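# Slide the wooden crate into the taped bay

## Task

Push the wooden crate across the table until it sits inside the taped bay, keeping it flat on the table the whole time (any lift or tilt means failure). Afterwards release the crate and pull both grippers clear of it. The crate must rest in the bay by itself at the end; a result that only holds while the robot supports it does not count.

## Robot and tools

Robot: two Doosan M1013 arms, left_arm and right_arm, each ending in a two-finger parallel gripper (pads open up to 50 mm). The names do not indicate sides of a camera image.

Scene frame: origin on the table top midway between the arms, +z up, +x pointing out over the table, left_arm on the +y side. Bases: left_arm at (-0.073, +0.452, 0) m, right_arm at (-0.015, -0.620, 0) m. Every reported pose uses this frame: end_effector_position in metres, end_effector_quat_wxyz, plus linear (m/s) and angular (rad/s) velocities. At long reach the printed position can be somewhat wrong.

Gripper frame: fingers point along the gripper's +z axis and close along its x axis. end_effector_position is the point between the pads; the fingertips extend 17.5 mm past it. A pure rotation pivots about that point, which lies 25 mm off the last joint's axis toward the gripper's -y. A flat plate juts about 9 cm toward -y from that axis and rotates with the gripper, so mind its clearance.

execute_actions(actions): a list of up to 15 actions run one after another. Each action is a table of up to 15 rows; one row lasts one control step (1/30 s) and every action lasts 15 steps (0.5 s), the final row repeating if the table is shorter. Each row holds 18 numbers, all within [-1, 1], covering both arms even when only one moves: left_arm dx, dy, dz, rx, ry, rz, then left gripper position, force_limit, speed; then the same nine for right_arm. dx..rz are an offset, not a pose: expressed in that gripper's own axes and measured from its pose at the start of the action (for the first action of a call, the last pose a result reported). Each row is relative to that start, not cumulative. Scale: 1.0 equals 0.6 m for dx/dy/dz and 180 degrees for rotation; rx, ry, rz form a single rotation vector. An empty list just returns the current state and images.

Gripper numbers (absolute settings, not offsets): position +1 is fully open, near -0.65 the pads meet, and -1 closes until something blocks the fingers. force_limit per pad: -1 about 20 N, 0 about 102 N, +1 about 185 N (real grip may run ~17% above). speed of the gap: -1 20 mm/s, 0 85 mm/s, +1 150 mm/s. A 0 is a real command, so to leave a gripper unchanged resend its previous three numbers. New force_limit or speed apply only after the position number changes by at least 0.01.

Clipping: each step the commanded pose is limited to 70 mm and 16 degrees away from the measured pose, so large offsets need several actions; afterwards the arm stops at its last clipped pose. Elbows never fully straighten.

move(target, speed, blocking): target is one 18-number row laid out as above; the pose part is an offset from the pose in the latest result that showed one, in the gripper's axes, same scale. Both grippers follow straight paths ending at the same moment, 0.5 to 10 s long (cut off at 10 s). speed is the path's top speed in m/s, 0.002 to 0.5, default 0.25; turning is capped at twice that in rad/s. Paths ignore obstacles and the other arm, and the hand may lag, drift or overshoot the speed near full reach. Finger numbers are sent at the start. blocking=false returns after 0.5 s while motion continues; check with wait(0), and use wait or stop before any other motion command. The result adds a move: line with the ending (done, off_target, moving, held, fault), the active limits (paced = pose clipped; held = a check blocked steps, after which the arm can jump faster), and each gripper's distance from its target. The arms are stiff: aiming even slightly beyond a firm contact, or hitting fast, can trigger a fault.

wait(seconds): 0 to 10 s with the last commands held; returns early if a move finishes. stop(): brakes a running move (needs room; fingers keep going). zoom_image(camera, region): camera is cam_high, cam_left_wrist or cam_right_wrist; region [x0, y0, x1, y1] in pixels of that 896x504 image, at most 504x504. show_instructions(): shows the reference pages. read_manual(section): licence texts, section "licences". finished_scene(scene): ends the current scene, given its number; irreversible, and reports success.

Result lines: Hand target lines show where the controller is steering each gripper. "pose unreachable" means the clearance check altered or blocked that arm's command. object_status: 0 moving, 1 blocked while opening, 2 blocked while closing (a grip), 3 reached the set position or pads met. Opening in mm is about (250 - position_measured) x 0.202.

Faults and care: an arm stops for 10 s and drops the rest of the call if a joint reaches its load limit (waist and shoulder 299, elbow 140, wrist joints 39.6 N m) or an external force reaches 144 N. Keep the arms from striking or pressing on each other. Long loaded holds heat motors (MOTOR HOT warns; OVER-TEMPERATURE FAULT brakes the arm). Loose objects may get brief random nudges. For this job: push the crate gently and slowly, keep it sliding rather than lifted or tilted, knock nothing off the table, then open, withdraw both hands from the crate, and confirm in the images that it stays in the taped bay unsupported.

Each tool is called by a JSON object that holds its "op" and its "data".

Reference images:

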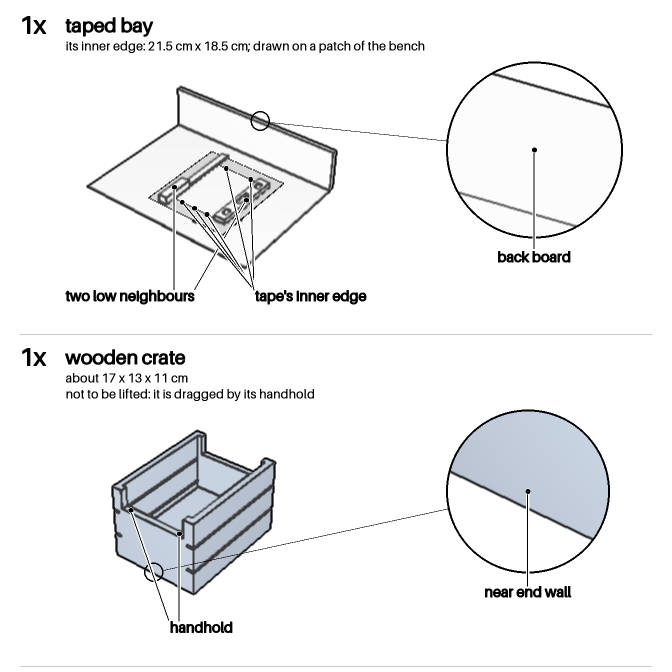

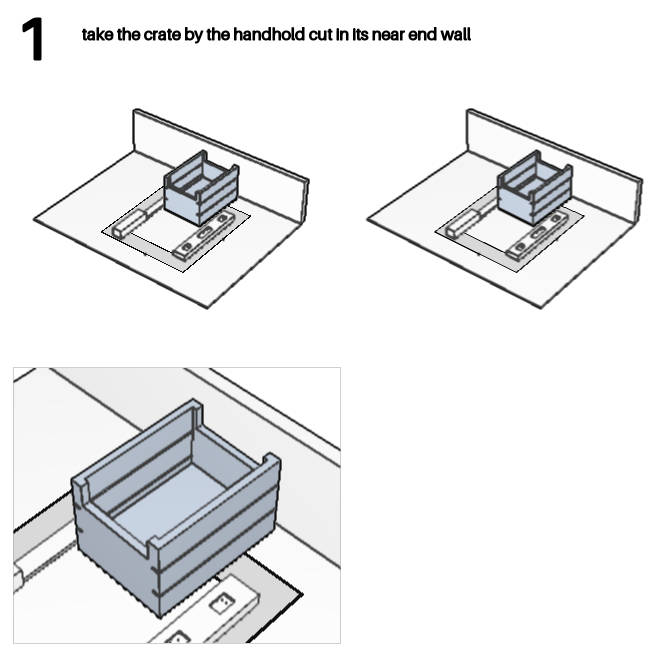

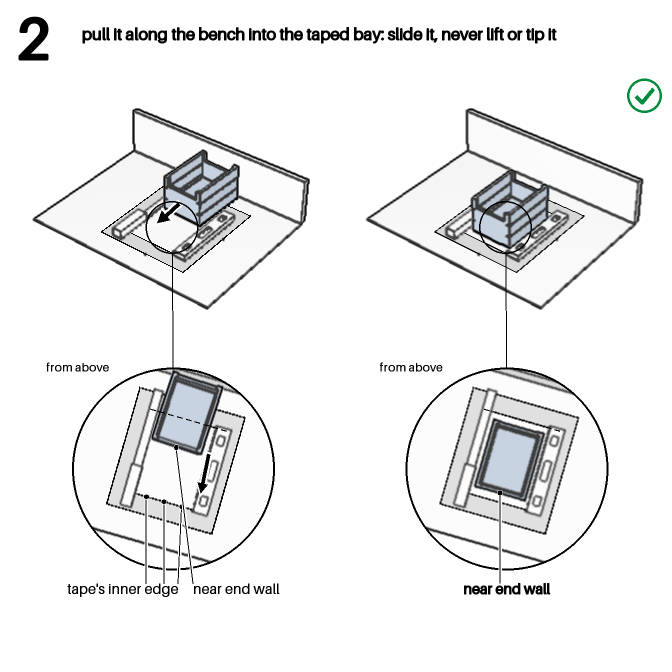

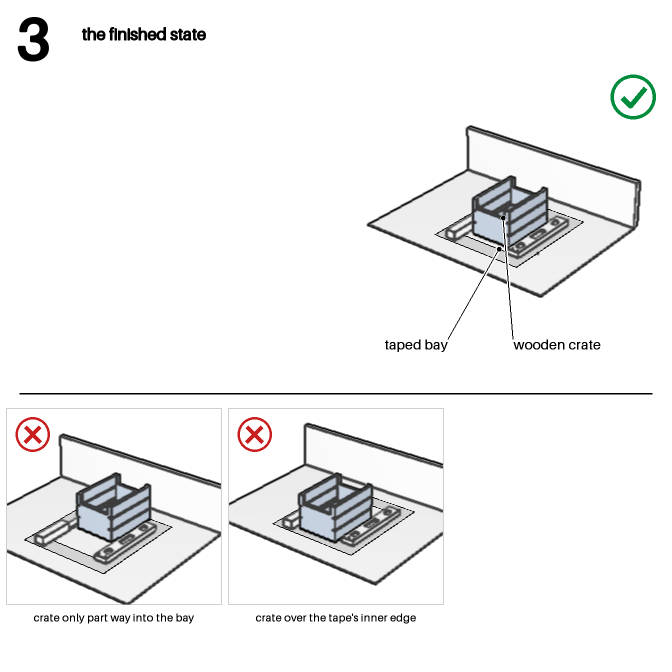

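## Session

{"op": "execute_actions", "data": {"actions": []}}

Scene clock: 0.00 s.
left_arm: end_effector_position=(+0.4698, +1.0264, +0.3144) position_measured=3 object_status=3 end_effector_quat_wxyz=(-0.383, +0.538, +0.458, +0.595) end_effector_velocity=(-0.000, -0.000, -0.001) end_effector_angular_velocity=(-0.001, +0.002, +0.000) | right_arm: end_effector_position=(+0.9159, -0.1337, +0.2919) position_measured=3 object_status=3 end_effector_quat_wxyz=(-0.355, +0.558, -0.424, +0.619) end_effector_velocity=(+0.000, -0.000, -0.000) end_effector_angular_velocity=(+0.001, +0.000, -0.001)
Joint positions: left_arm=[ 0.523  0.311  2.126  2.195  1.111 -1.151] | right_arm=[ 0.509  0.686  1.605 -2.177  1.018 -1.066]
Joint velocities: left_arm=[-0.     0.     0.001 -0.    -0.    -0.   ] | right_arm=[-0.    -0.    -0.     0.001  0.    -0.   ]
Hand target (left_arm): +0.470, +1.026, +0.314; -0.383, +0.538, +0.458, +0.595
Hand target (right_arm): +0.916, -0.134, +0.292; -0.355, +0.558, -0.424, +0.619

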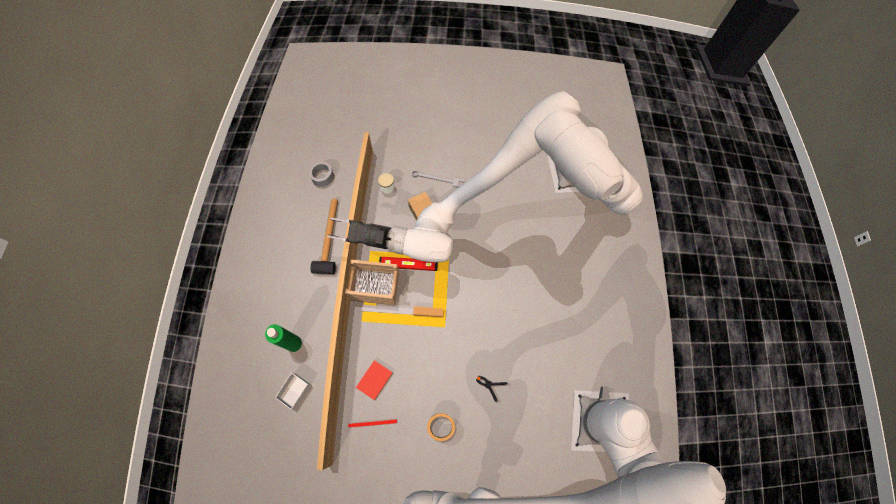

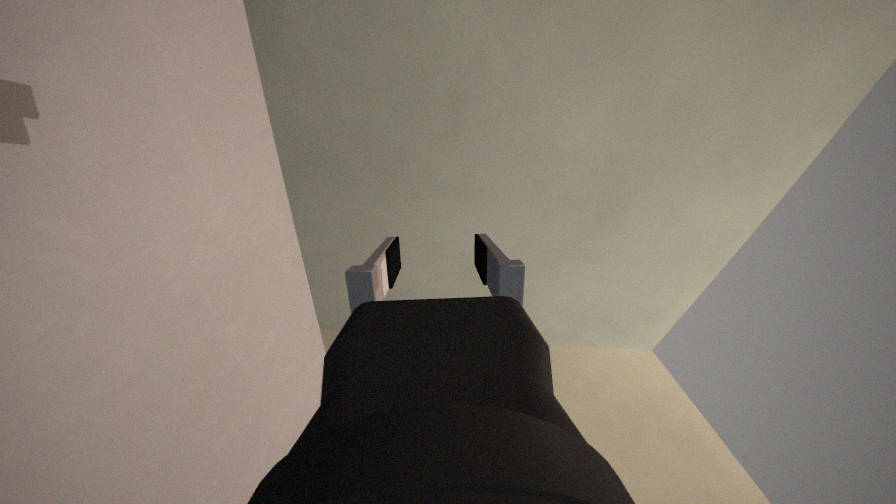

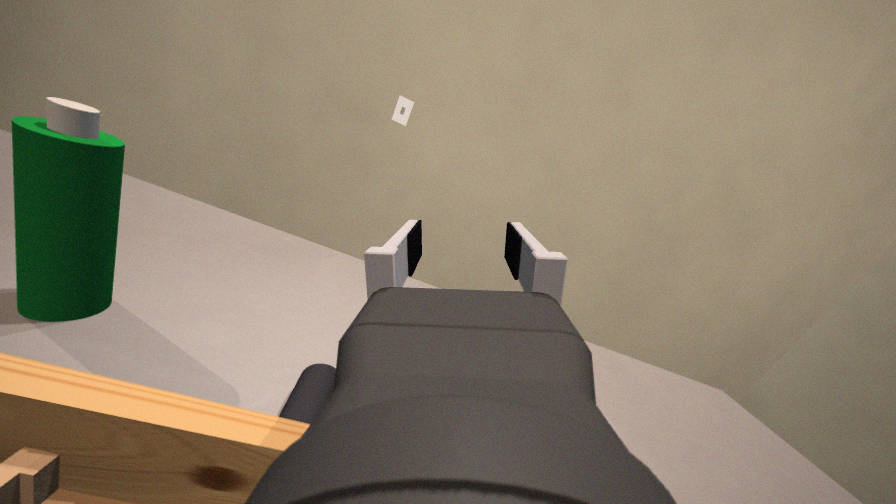

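{"op": "zoom_image", "data": {"camera": "cam_high", "region": [320,240,480,340]}}

Region (320, 240, 480, 340) of cam_high's 896x504 image, scaled by 3.150, with more detail than that image has; it fills the top 315 rows of this view, and the rest is white.

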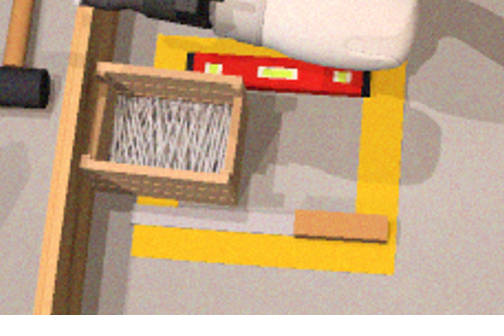

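{"op": "move", "data": {"target": [0,0,0,0,0,0,1,0,0,-0.145,0.06,-0.287,-0.267,-0.465,-0.318,1,0,0], "speed": 0.35}}

Scene clock: 13.90 s.
left_arm: end_effector_position=(+0.4698, +1.0264, +0.3144) position_measured=3 object_status=3 end_effector_quat_wxyz=(-0.383, +0.538, +0.458, +0.595) end_effector_velocity=(+0.000, +0.000, -0.000) end_effector_angular_velocity=(+0.000, +0.000, -0.000) | right_arm: end_effector_position=(+0.7551, -0.0459, +0.2220) position_measured=3 object_status=3 end_effector_quat_wxyz=(-0.001, +1.000, -0.001, -0.000) end_effector_velocity=(-0.000, +0.000, -0.000) end_effector_angular_velocity=(-0.001, +0.000, +0.001)
Joint positions: left_arm=[ 0.523  0.311  2.126  2.195  1.111 -1.151] | right_arm=[ 0.446  0.693  1.065  0.002  1.384 -4.129]
Joint velocities: left_arm=[-0.     0.001 -0.001  0.     0.     0.   ] | right_arm=[ 0.001  0.001 -0.001 -0.001  0.001 -0.   ]
Hand target (left_arm): +0.470, +1.026, +0.314; -0.383, +0.538, +0.458, +0.595
Hand target (right_arm): +0.755, -0.046, +0.222; -0.001, +1.000, -0.001, -0.000
Off the commanded pose (left_arm): 0.000 m, 0 deg.
Off the commanded pose (right_arm): 0.000 m, 0 deg.
move: done; limits=paced
camera_calibration (this result's frames):
cam_left_wrist: T_world_to_cam=[[-0.108302, -0.00644759, 0.994097, -0.258216], [0.843948, -0.529072, 0.0885127, 0.128861], [0.525378, 0.848552, 0.0627411, -0.984576], [0, 0, 0, 1]] pos_world=[0.380557, 0.901976, 0.307059]
cam_right_wrist: T_world_to_cam=[[0.998445, 0.0185087, -0.052592, -0.729656], [0.0336819, -0.951941, 0.304425, -0.136701], [-0.0444299, -0.305723, -0.951083, 0.379524], [0, 0, 0, 1]] pos_world=[0.749987, -0.000597362, 0.3642]

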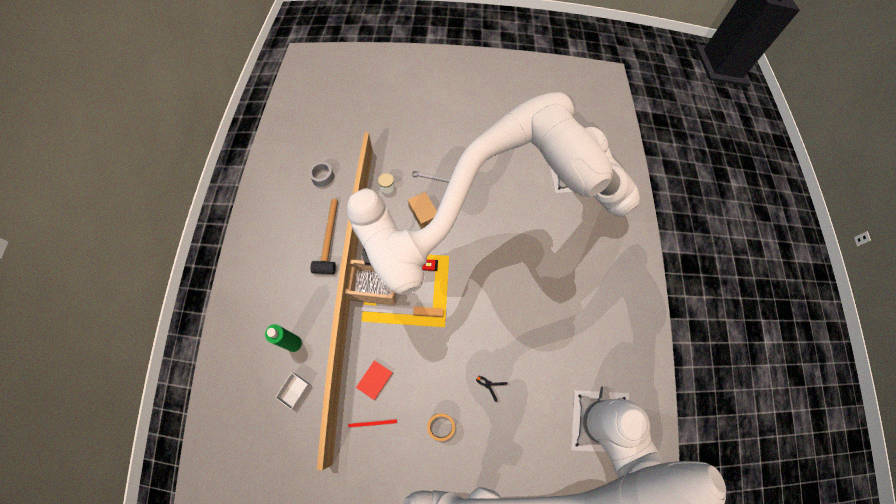

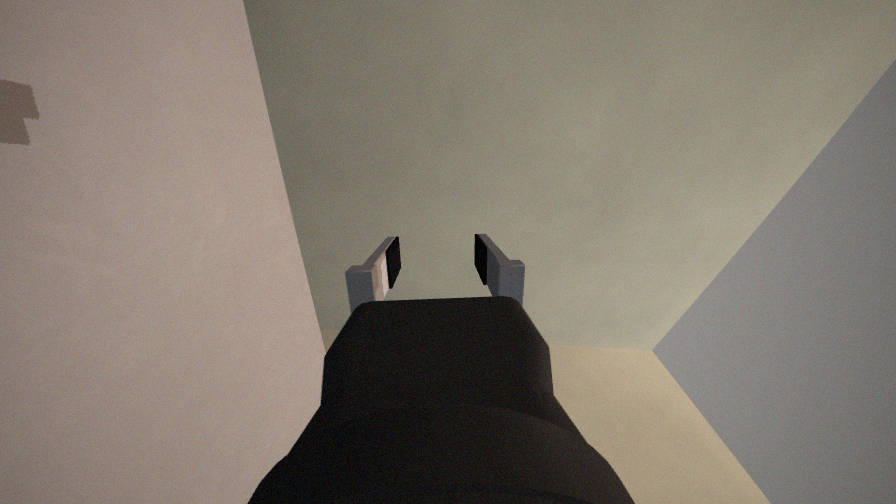

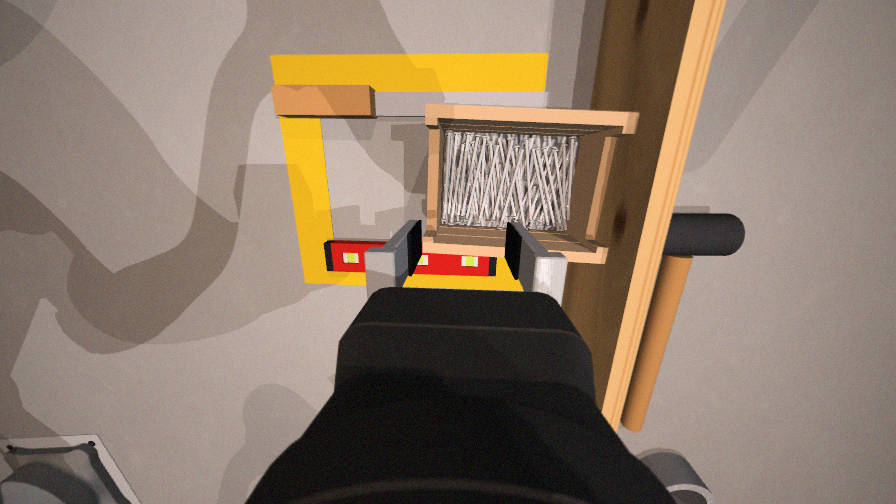

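{"op": "move", "data": {"target": [0,0,0,0,0,0,1,0,0,-0.054,-0.045,0.225,0,0,0.016,1,0,0], "speed": 0.15}}

Scene clock: 21.23 s.
left_arm: end_effector_position=(+0.4698, +1.0264, +0.3144) position_measured=3 object_status=3 end_effector_quat_wxyz=(-0.383, +0.538, +0.458, +0.595) end_effector_velocity=(-0.000, -0.000, -0.001) end_effector_angular_velocity=(-0.000, +0.002, -0.001) | right_arm: end_effector_position=(+0.7227, -0.0186, +0.0872) position_measured=3 object_status=3 end_effector_quat_wxyz=(-0.001, +1.000, -0.026, -0.000) end_effector_velocity=(-0.001, +0.001, +0.000) end_effector_angular_velocity=(+0.001, +0.000, +0.000)
Joint positions: left_arm=[ 0.523  0.311  2.126  2.195  1.111 -1.151] | right_arm=[ 0.491  0.743  1.228  0.002  1.17  -4.035]
Joint velocities: left_arm=[-0.     0.     0.001  0.     0.     0.   ] | right_arm=[ 0.001 -0.    -0.     0.001 -0.    -0.   ]
Hand target (left_arm): +0.470, +1.026, +0.314; -0.383, +0.538, +0.458, +0.595
Hand target (right_arm): +0.723, -0.019, +0.087; -0.001, +1.000, -0.026, -0.000
Off the commanded pose (left_arm): 0.000 m, 0 deg.
Off the commanded pose (right_arm): 0.000 m, 0 deg.
move: done
camera_calibration (this result's frames):
cam_left_wrist: T_world_to_cam=[[-0.108302, -0.00644761, 0.994097, -0.258215], [0.843948, -0.529072, 0.0885126, 0.128861], [0.525378, 0.848552, 0.0627411, -0.984576], [0, 0, 0, 1]] pos_world=[0.380557, 0.901976, 0.307059]
cam_right_wrist: T_world_to_cam=[[0.998108, -0.0316425, -0.0527093, -0.705514], [-0.0141248, -0.952466, 0.304317, -0.0339848], [-0.0598331, -0.302997, -0.951111, 0.269368], [0, 0, 0, 1]] pos_world=[0.719817, 0.026924, 0.229354]

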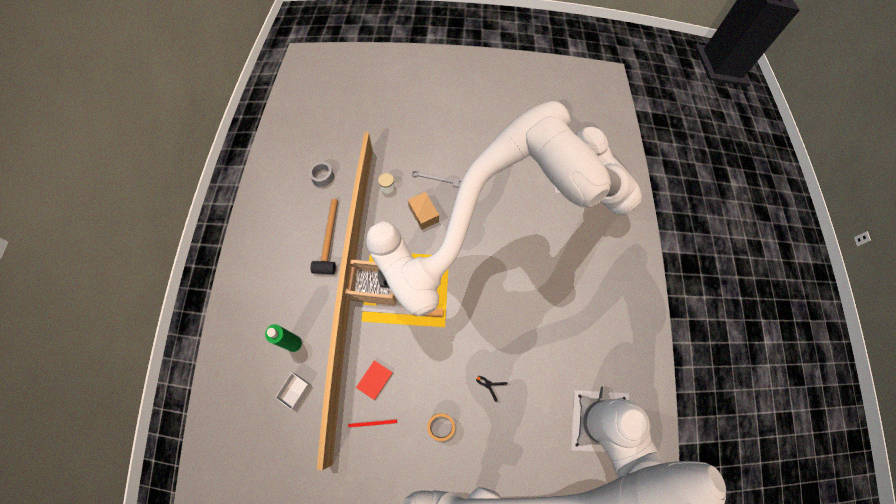

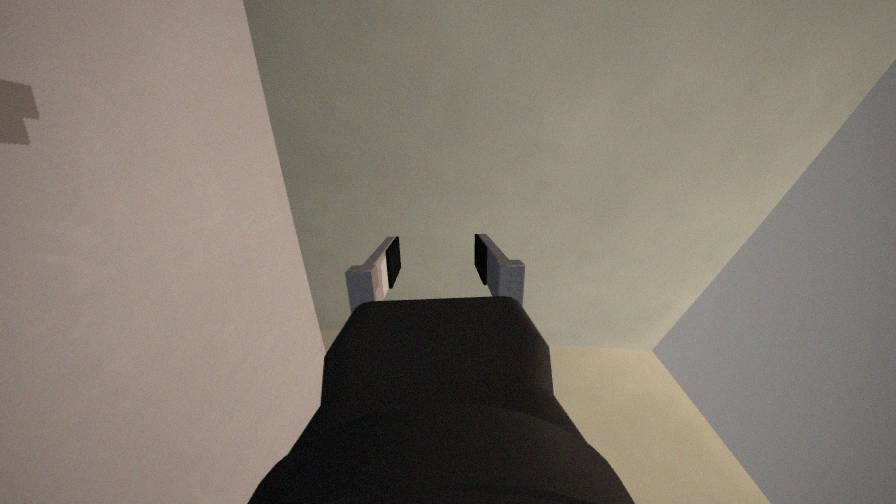

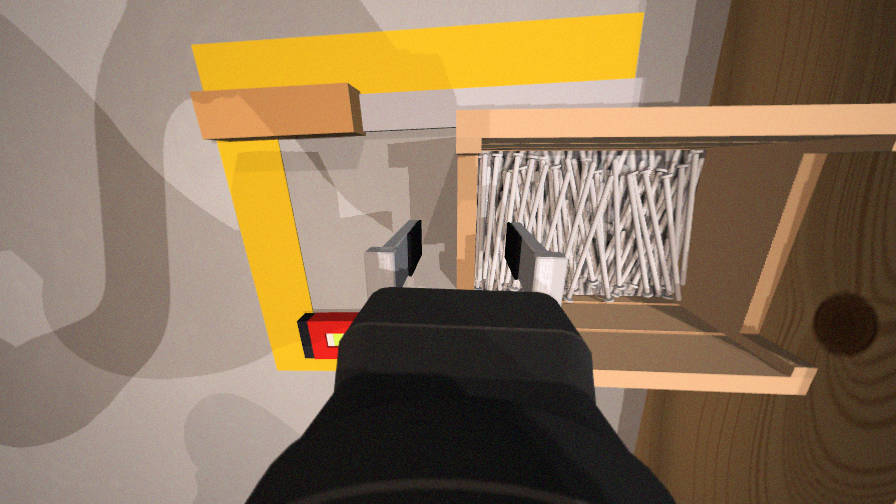

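{"op": "move", "data": {"target": [0,0,0,0,0,0,1,0,0,0,0,0.025,0,0,0,-1,-0.4,-0.5]}}

{"op": "move", "data": {"target": [0,0,0,0,0,0,1,0,0,-0.2,0.028,0,0,0,-0.014,-1,-0.4,-0.5], "speed": 0.08}}

{"op": "move", "data": {"target": [0,0,0,0,0,0,1,0,0,0,0,0,0,0,0,1,0,1]}}

{"op": "move", "data": {"target": [0,0,0,0,0,0,1,0,0,-0.02,0,-0.3,0,0,0,1,0,1]}}

Scene clock: 26.57 s.
left_arm: end_effector_position=(+0.4698, +1.0264, +0.3144) position_measured=3 object_status=3 end_effector_quat_wxyz=(-0.383, +0.538, +0.458, +0.595) end_effector_velocity=(+0.000, -0.000, -0.001) end_effector_angular_velocity=(-0.001, +0.000, -0.000) | right_arm: end_effector_position=(+0.7227, -0.0185, +0.0722) position_measured=203 object_status=2 end_effector_quat_wxyz=(-0.001, +1.000, -0.026, -0.000) end_effector_velocity=(-0.000, +0.000, -0.000) end_effector_angular_velocity=(-0.001, -0.000, +0.001)
Joint positions: left_arm=[ 0.523  0.311  2.126  2.195  1.111 -1.151] | right_arm=[ 0.491  0.754  1.238  0.002  1.149 -4.035]
Joint velocities: left_arm=[-0.  0.  0. -0. -0. -0.] | right_arm=[ 0.    -0.     0.    -0.001 -0.     0.   ]
Hand target (left_arm): +0.470, +1.026, +0.314; -0.383, +0.538, +0.458, +0.595
Hand target (right_arm): +0.723, -0.019, +0.072; -0.001, +1.000, -0.026, -0.000
Off the commanded pose (left_arm): 0.000 m, 0 deg.
Off the commanded pose (right_arm): 0.000 m, 0 deg.
move: done
camera_calibration (this result's frames):
cam_left_wrist: T_world_to_cam=[[-0.108302, -0.00644756, 0.994097, -0.258216], [0.843948, -0.529072, 0.0885126, 0.128861], [0.525378, 0.848552, 0.062741, -0.984576], [0, 0, 0, 1]] pos_world=[0.380557, 0.901976, 0.307059]
cam_right_wrist: T_world_to_cam=[[0.998118, -0.0315944, -0.0525659, -0.706318], [-0.0141257, -0.952483, 0.304265, -0.0293409], [-0.0596812, -0.30295, -0.951136, 0.255016], [0, 0, 0, 1]] pos_world=[0.719793, 0.0269946, 0.214354]

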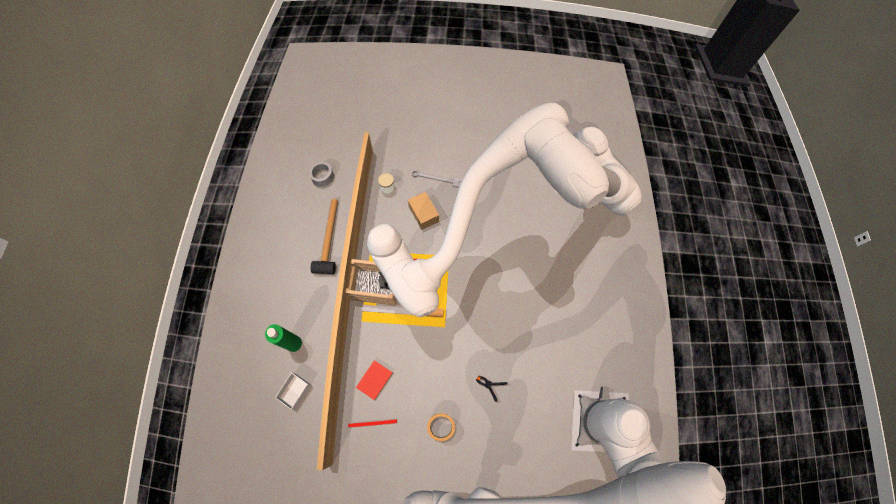

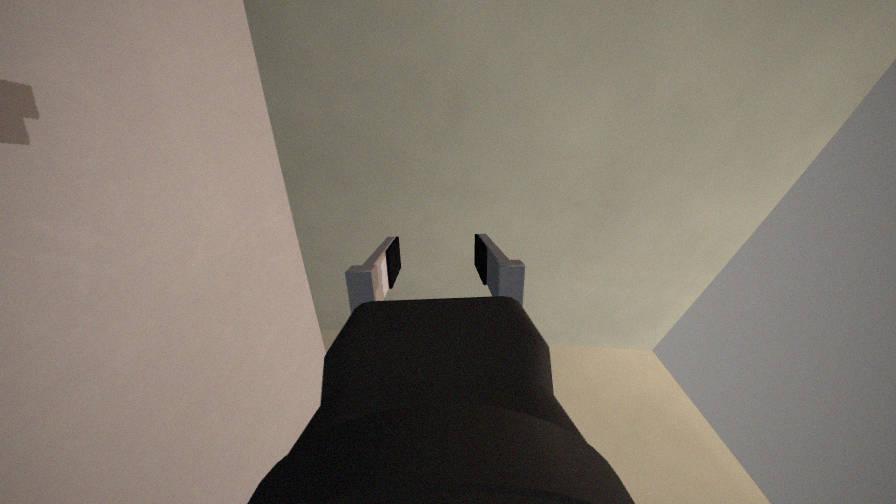

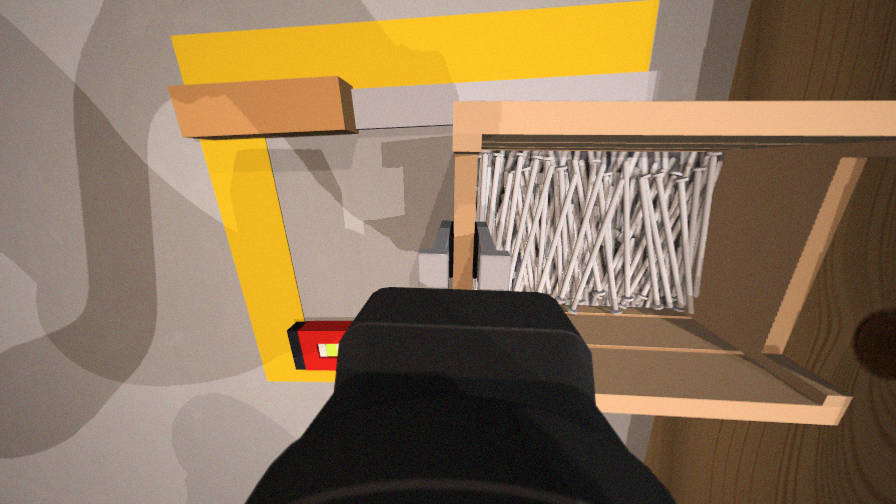

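Scene clock: 28.37 s.
left_arm: end_effector_position=(+0.4698, +1.0264, +0.3144) position_measured=3 object_status=3 end_effector_quat_wxyz=(-0.383, +0.538, +0.458, +0.595) end_effector_velocity=(+0.000, +0.000, -0.001) end_effector_angular_velocity=(-0.001, +0.002, -0.000) | right_arm: end_effector_position=(+0.6020, -0.0289, +0.0723) position_measured=203 object_status=2 end_effector_quat_wxyz=(-0.001, +1.000, -0.004, -0.000) end_effector_velocity=(+0.000, -0.000, -0.000) end_effector_angular_velocity=(-0.001, -0.001, +0.001)
Joint positions: left_arm=[ 0.523  0.311  2.126  2.195  1.111 -1.151] | right_arm=[ 0.565  0.61   1.495  0.002  1.036 -4.006]
Joint velocities: left_arm=[ 0.     0.002 -0.     0.    -0.     0.   ] | right_arm=[ 0.    -0.     0.    -0.002 -0.     0.   ]
Hand target (left_arm): +0.470, +1.026, +0.314; -0.383, +0.538, +0.458, +0.595
Hand target (right_arm): +0.602, -0.029, +0.072; -0.001, +1.000, -0.004, -0.000
Off the commanded pose (left_arm): 0.000 m, 0 deg.
Off the commanded pose (right_arm): 0.000 m, 0 deg.
move: done
camera_calibration (this result's frames):
cam_left_wrist: T_world_to_cam=[[-0.108302, -0.00644765, 0.994097, -0.258216], [0.843948, -0.529072, 0.0885124, 0.128861], [0.525378, 0.848552, 0.062741, -0.984576], [0, 0, 0, 1]] pos_world=[0.380557, 0.901976, 0.307059]
cam_right_wrist: T_world_to_cam=[[0.998542, 0.0123104, -0.0525607, -0.585149], [0.0277458, -0.952241, 0.304083, -0.0661976], [-0.0463071, -0.305098, -0.951194, 0.236631], [0, 0, 0, 1]] pos_world=[0.59709, 0.0163631, 0.214456]

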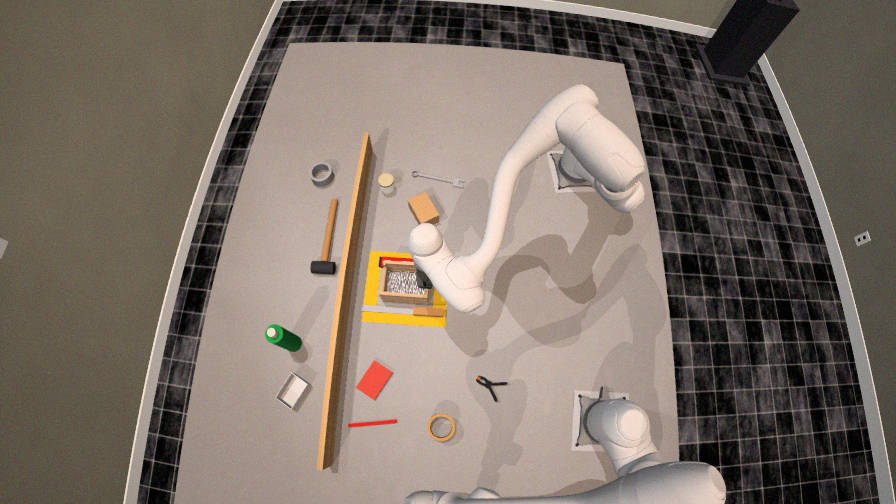

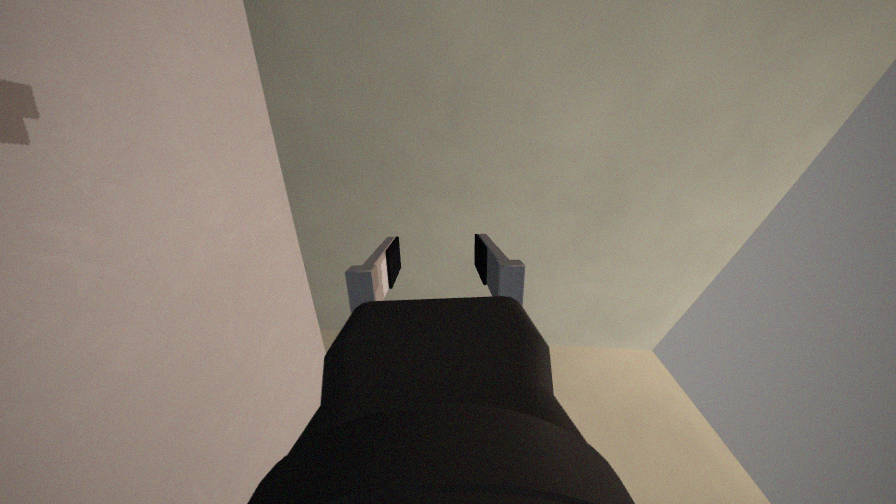

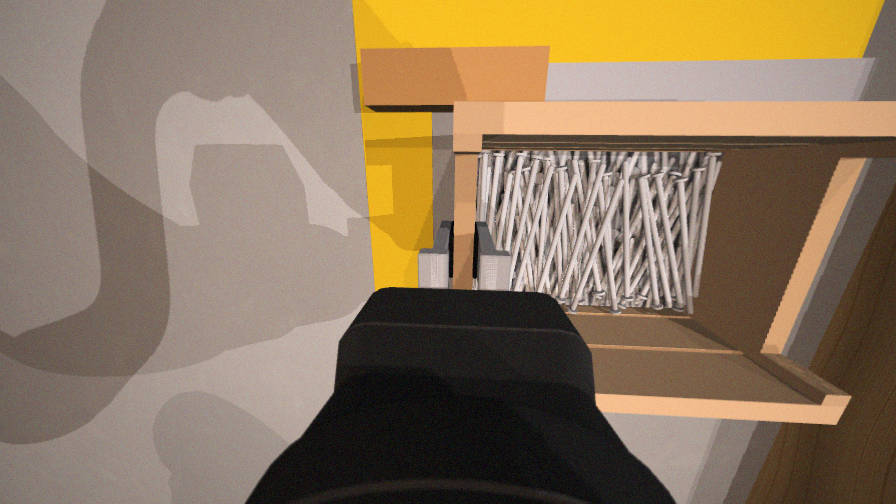

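Scene clock: 28.87 s.
left_arm: end_effector_position=(+0.4698, +1.0264, +0.3144) position_measured=3 object_status=3 end_effector_quat_wxyz=(-0.383, +0.538, +0.458, +0.595) end_effector_velocity=(-0.000, +0.000, -0.000) end_effector_angular_velocity=(-0.000, -0.000, +0.000) | right_arm: end_effector_position=(+0.6020, -0.0289, +0.0723) position_measured=3 object_status=0 end_effector_quat_wxyz=(-0.001, +1.000, -0.004, -0.000) end_effector_velocity=(-0.000, +0.000, -0.000) end_effector_angular_velocity=(-0.000, +0.000, +0.000)
Joint positions: left_arm=[ 0.523  0.311  2.126  2.195  1.111 -1.151] | right_arm=[ 0.565  0.61   1.495  0.002  1.036 -4.006]
Joint velocities: left_arm=[ 0.  0.  0.  0.  0. -0.] | right_arm=[ 0.  0. -0. -0.  0. -0.]
Hand target (left_arm): +0.470, +1.026, +0.314; -0.383, +0.538, +0.458, +0.595
Hand target (right_arm): +0.602, -0.029, +0.072; -0.001, +1.000, -0.004, -0.000
Off the commanded pose (left_arm): 0.000 m, 0 deg.
Off the commanded pose (right_arm): 0.000 m, 0 deg.
move: done
camera_calibration (this result's frames):
cam_left_wrist: T_world_to_cam=[[-0.108302, -0.0064476, 0.994097, -0.258215], [0.843948, -0.529072, 0.0885128, 0.128861], [0.525378, 0.848552, 0.0627412, -0.984576], [0, 0, 0, 1]] pos_world=[0.380557, 0.901976, 0.307059]
cam_right_wrist: T_world_to_cam=[[0.998544, 0.0123094, -0.0525253, -0.58515], [0.0277327, -0.95225, 0.304056, -0.0661989], [-0.0462745, -0.30507, -0.951205, 0.236653], [0, 0, 0, 1]] pos_world=[0.597084, 0.0163606, 0.214498]

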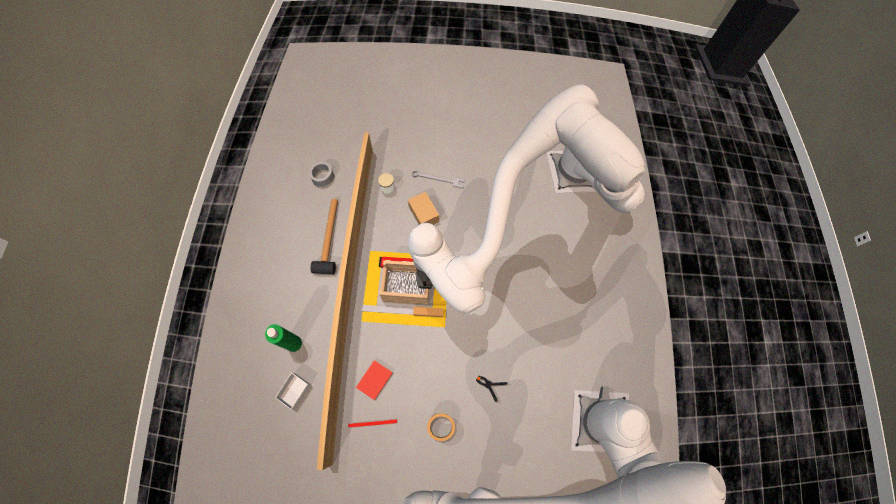

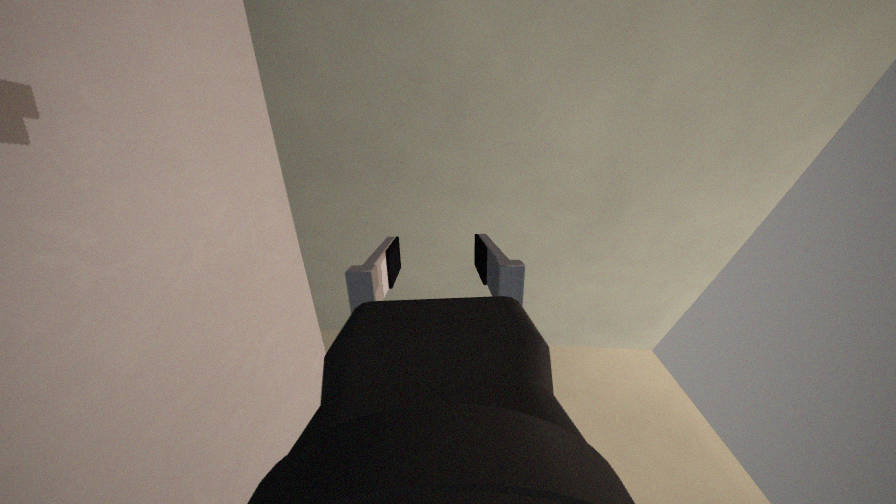

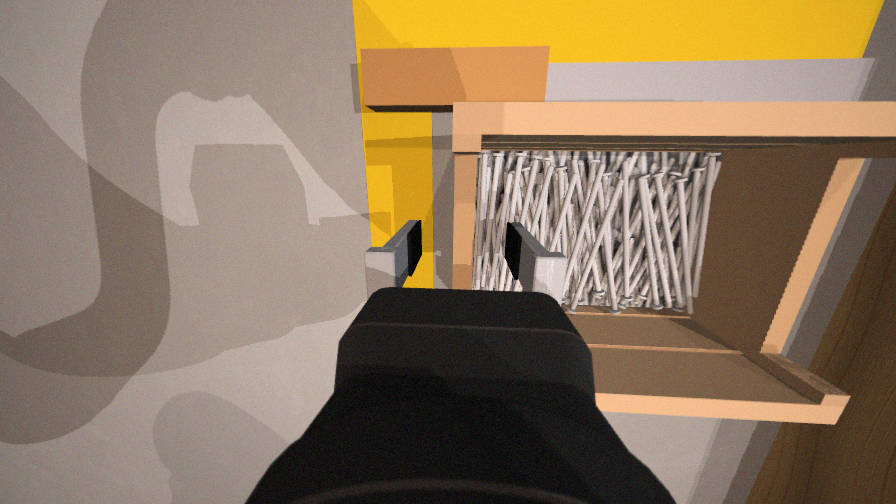

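Scene clock: 29.93 s.
left_arm: end_effector_position=(+0.4698, +1.0264, +0.3144) position_measured=3 object_status=3 end_effector_quat_wxyz=(-0.383, +0.538, +0.458, +0.595) end_effector_velocity=(+0.000, -0.000, -0.001) end_effector_angular_velocity=(-0.000, +0.002, -0.001) | right_arm: end_effector_position=(+0.5902, -0.0292, +0.2523) position_measured=3 object_status=3 end_effector_quat_wxyz=(-0.001, +1.000, -0.004, -0.000) end_effector_velocity=(-0.000, +0.000, +0.000) end_effector_angular_velocity=(+0.000, +0.001, -0.000)
Joint positions: left_arm=[ 0.523  0.311  2.126  2.195  1.111 -1.151] | right_arm=[ 0.573  0.482  1.352  0.002  1.306 -3.996]
Joint velocities: left_arm=[-0.     0.001  0.001  0.001 -0.     0.   ] | right_arm=[ 0.    -0.    -0.     0.001  0.     0.   ]
Hand target (left_arm): +0.470, +1.026, +0.314; -0.383, +0.538, +0.458, +0.595
Hand target (right_arm): +0.590, -0.029, +0.252; -0.001, +1.000, -0.004, -0.000
Off the commanded pose (left_arm): 0.000 m, 0 deg.
Off the commanded pose (right_arm): 0.000 m, 0 deg.
move: done
camera_calibration (this result's frames):
cam_left_wrist: T_world_to_cam=[[-0.108302, -0.00644762, 0.994097, -0.258216], [0.843948, -0.529072, 0.0885125, 0.128861], [0.525378, 0.848552, 0.0627411, -0.984576], [0, 0, 0, 1]] pos_world=[0.380557, 0.901976, 0.307059]
cam_right_wrist: T_world_to_cam=[[0.998547, 0.0122458, -0.052474, -0.563924], [0.027659, -0.952235, 0.304112, -0.120857], [-0.0462435, -0.305121, -0.95119, 0.407193], [0, 0, 0, 1]] pos_world=[0.585277, 0.0160645, 0.394481]

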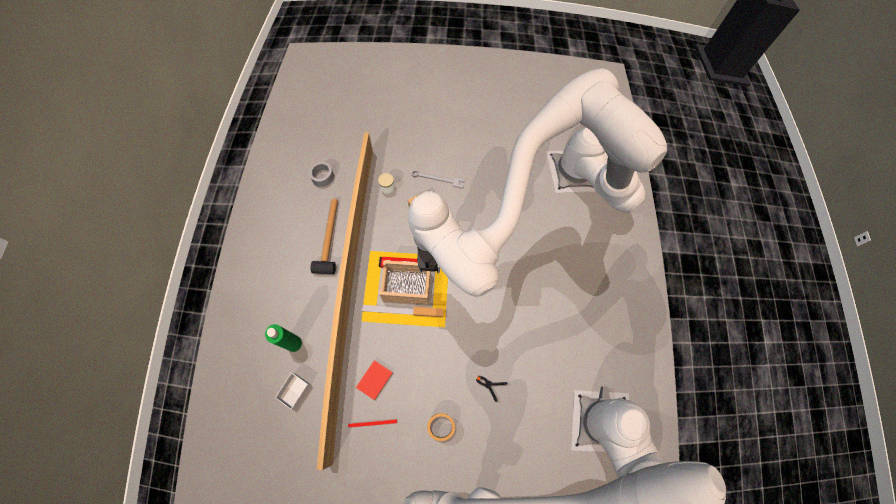

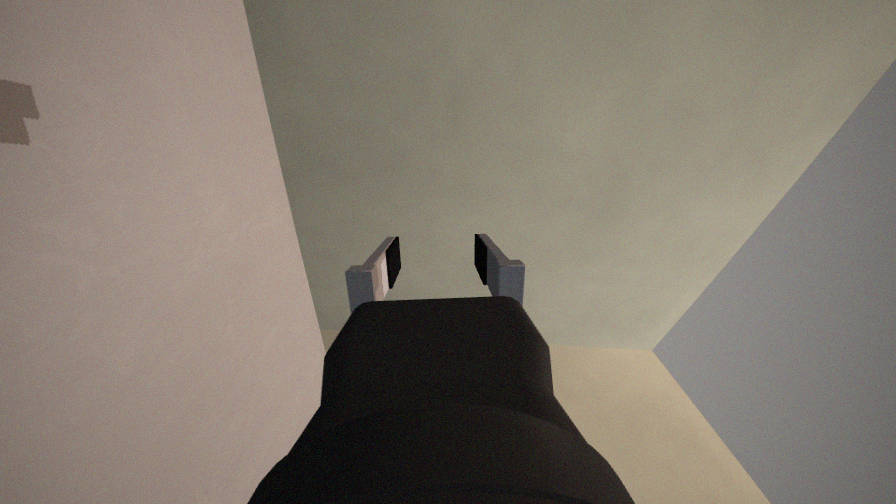

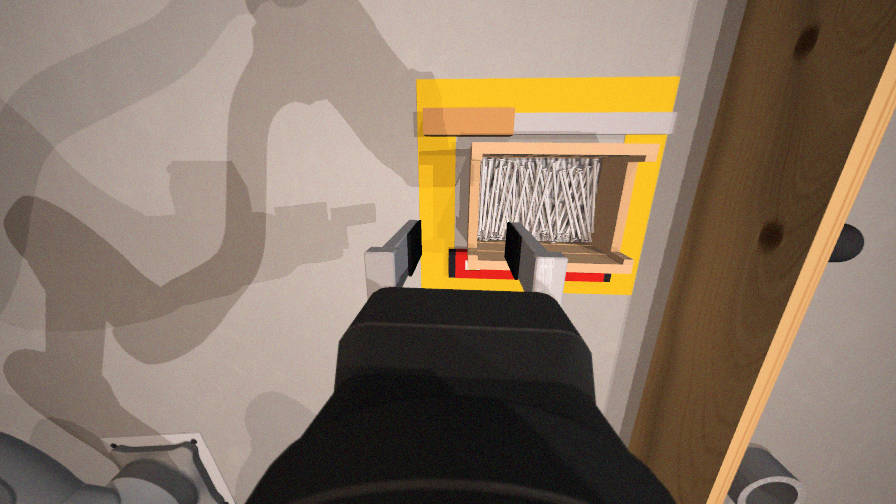

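{"op": "finished_scene", "data": {"scene": 1}}

The scene is finished: the task was done.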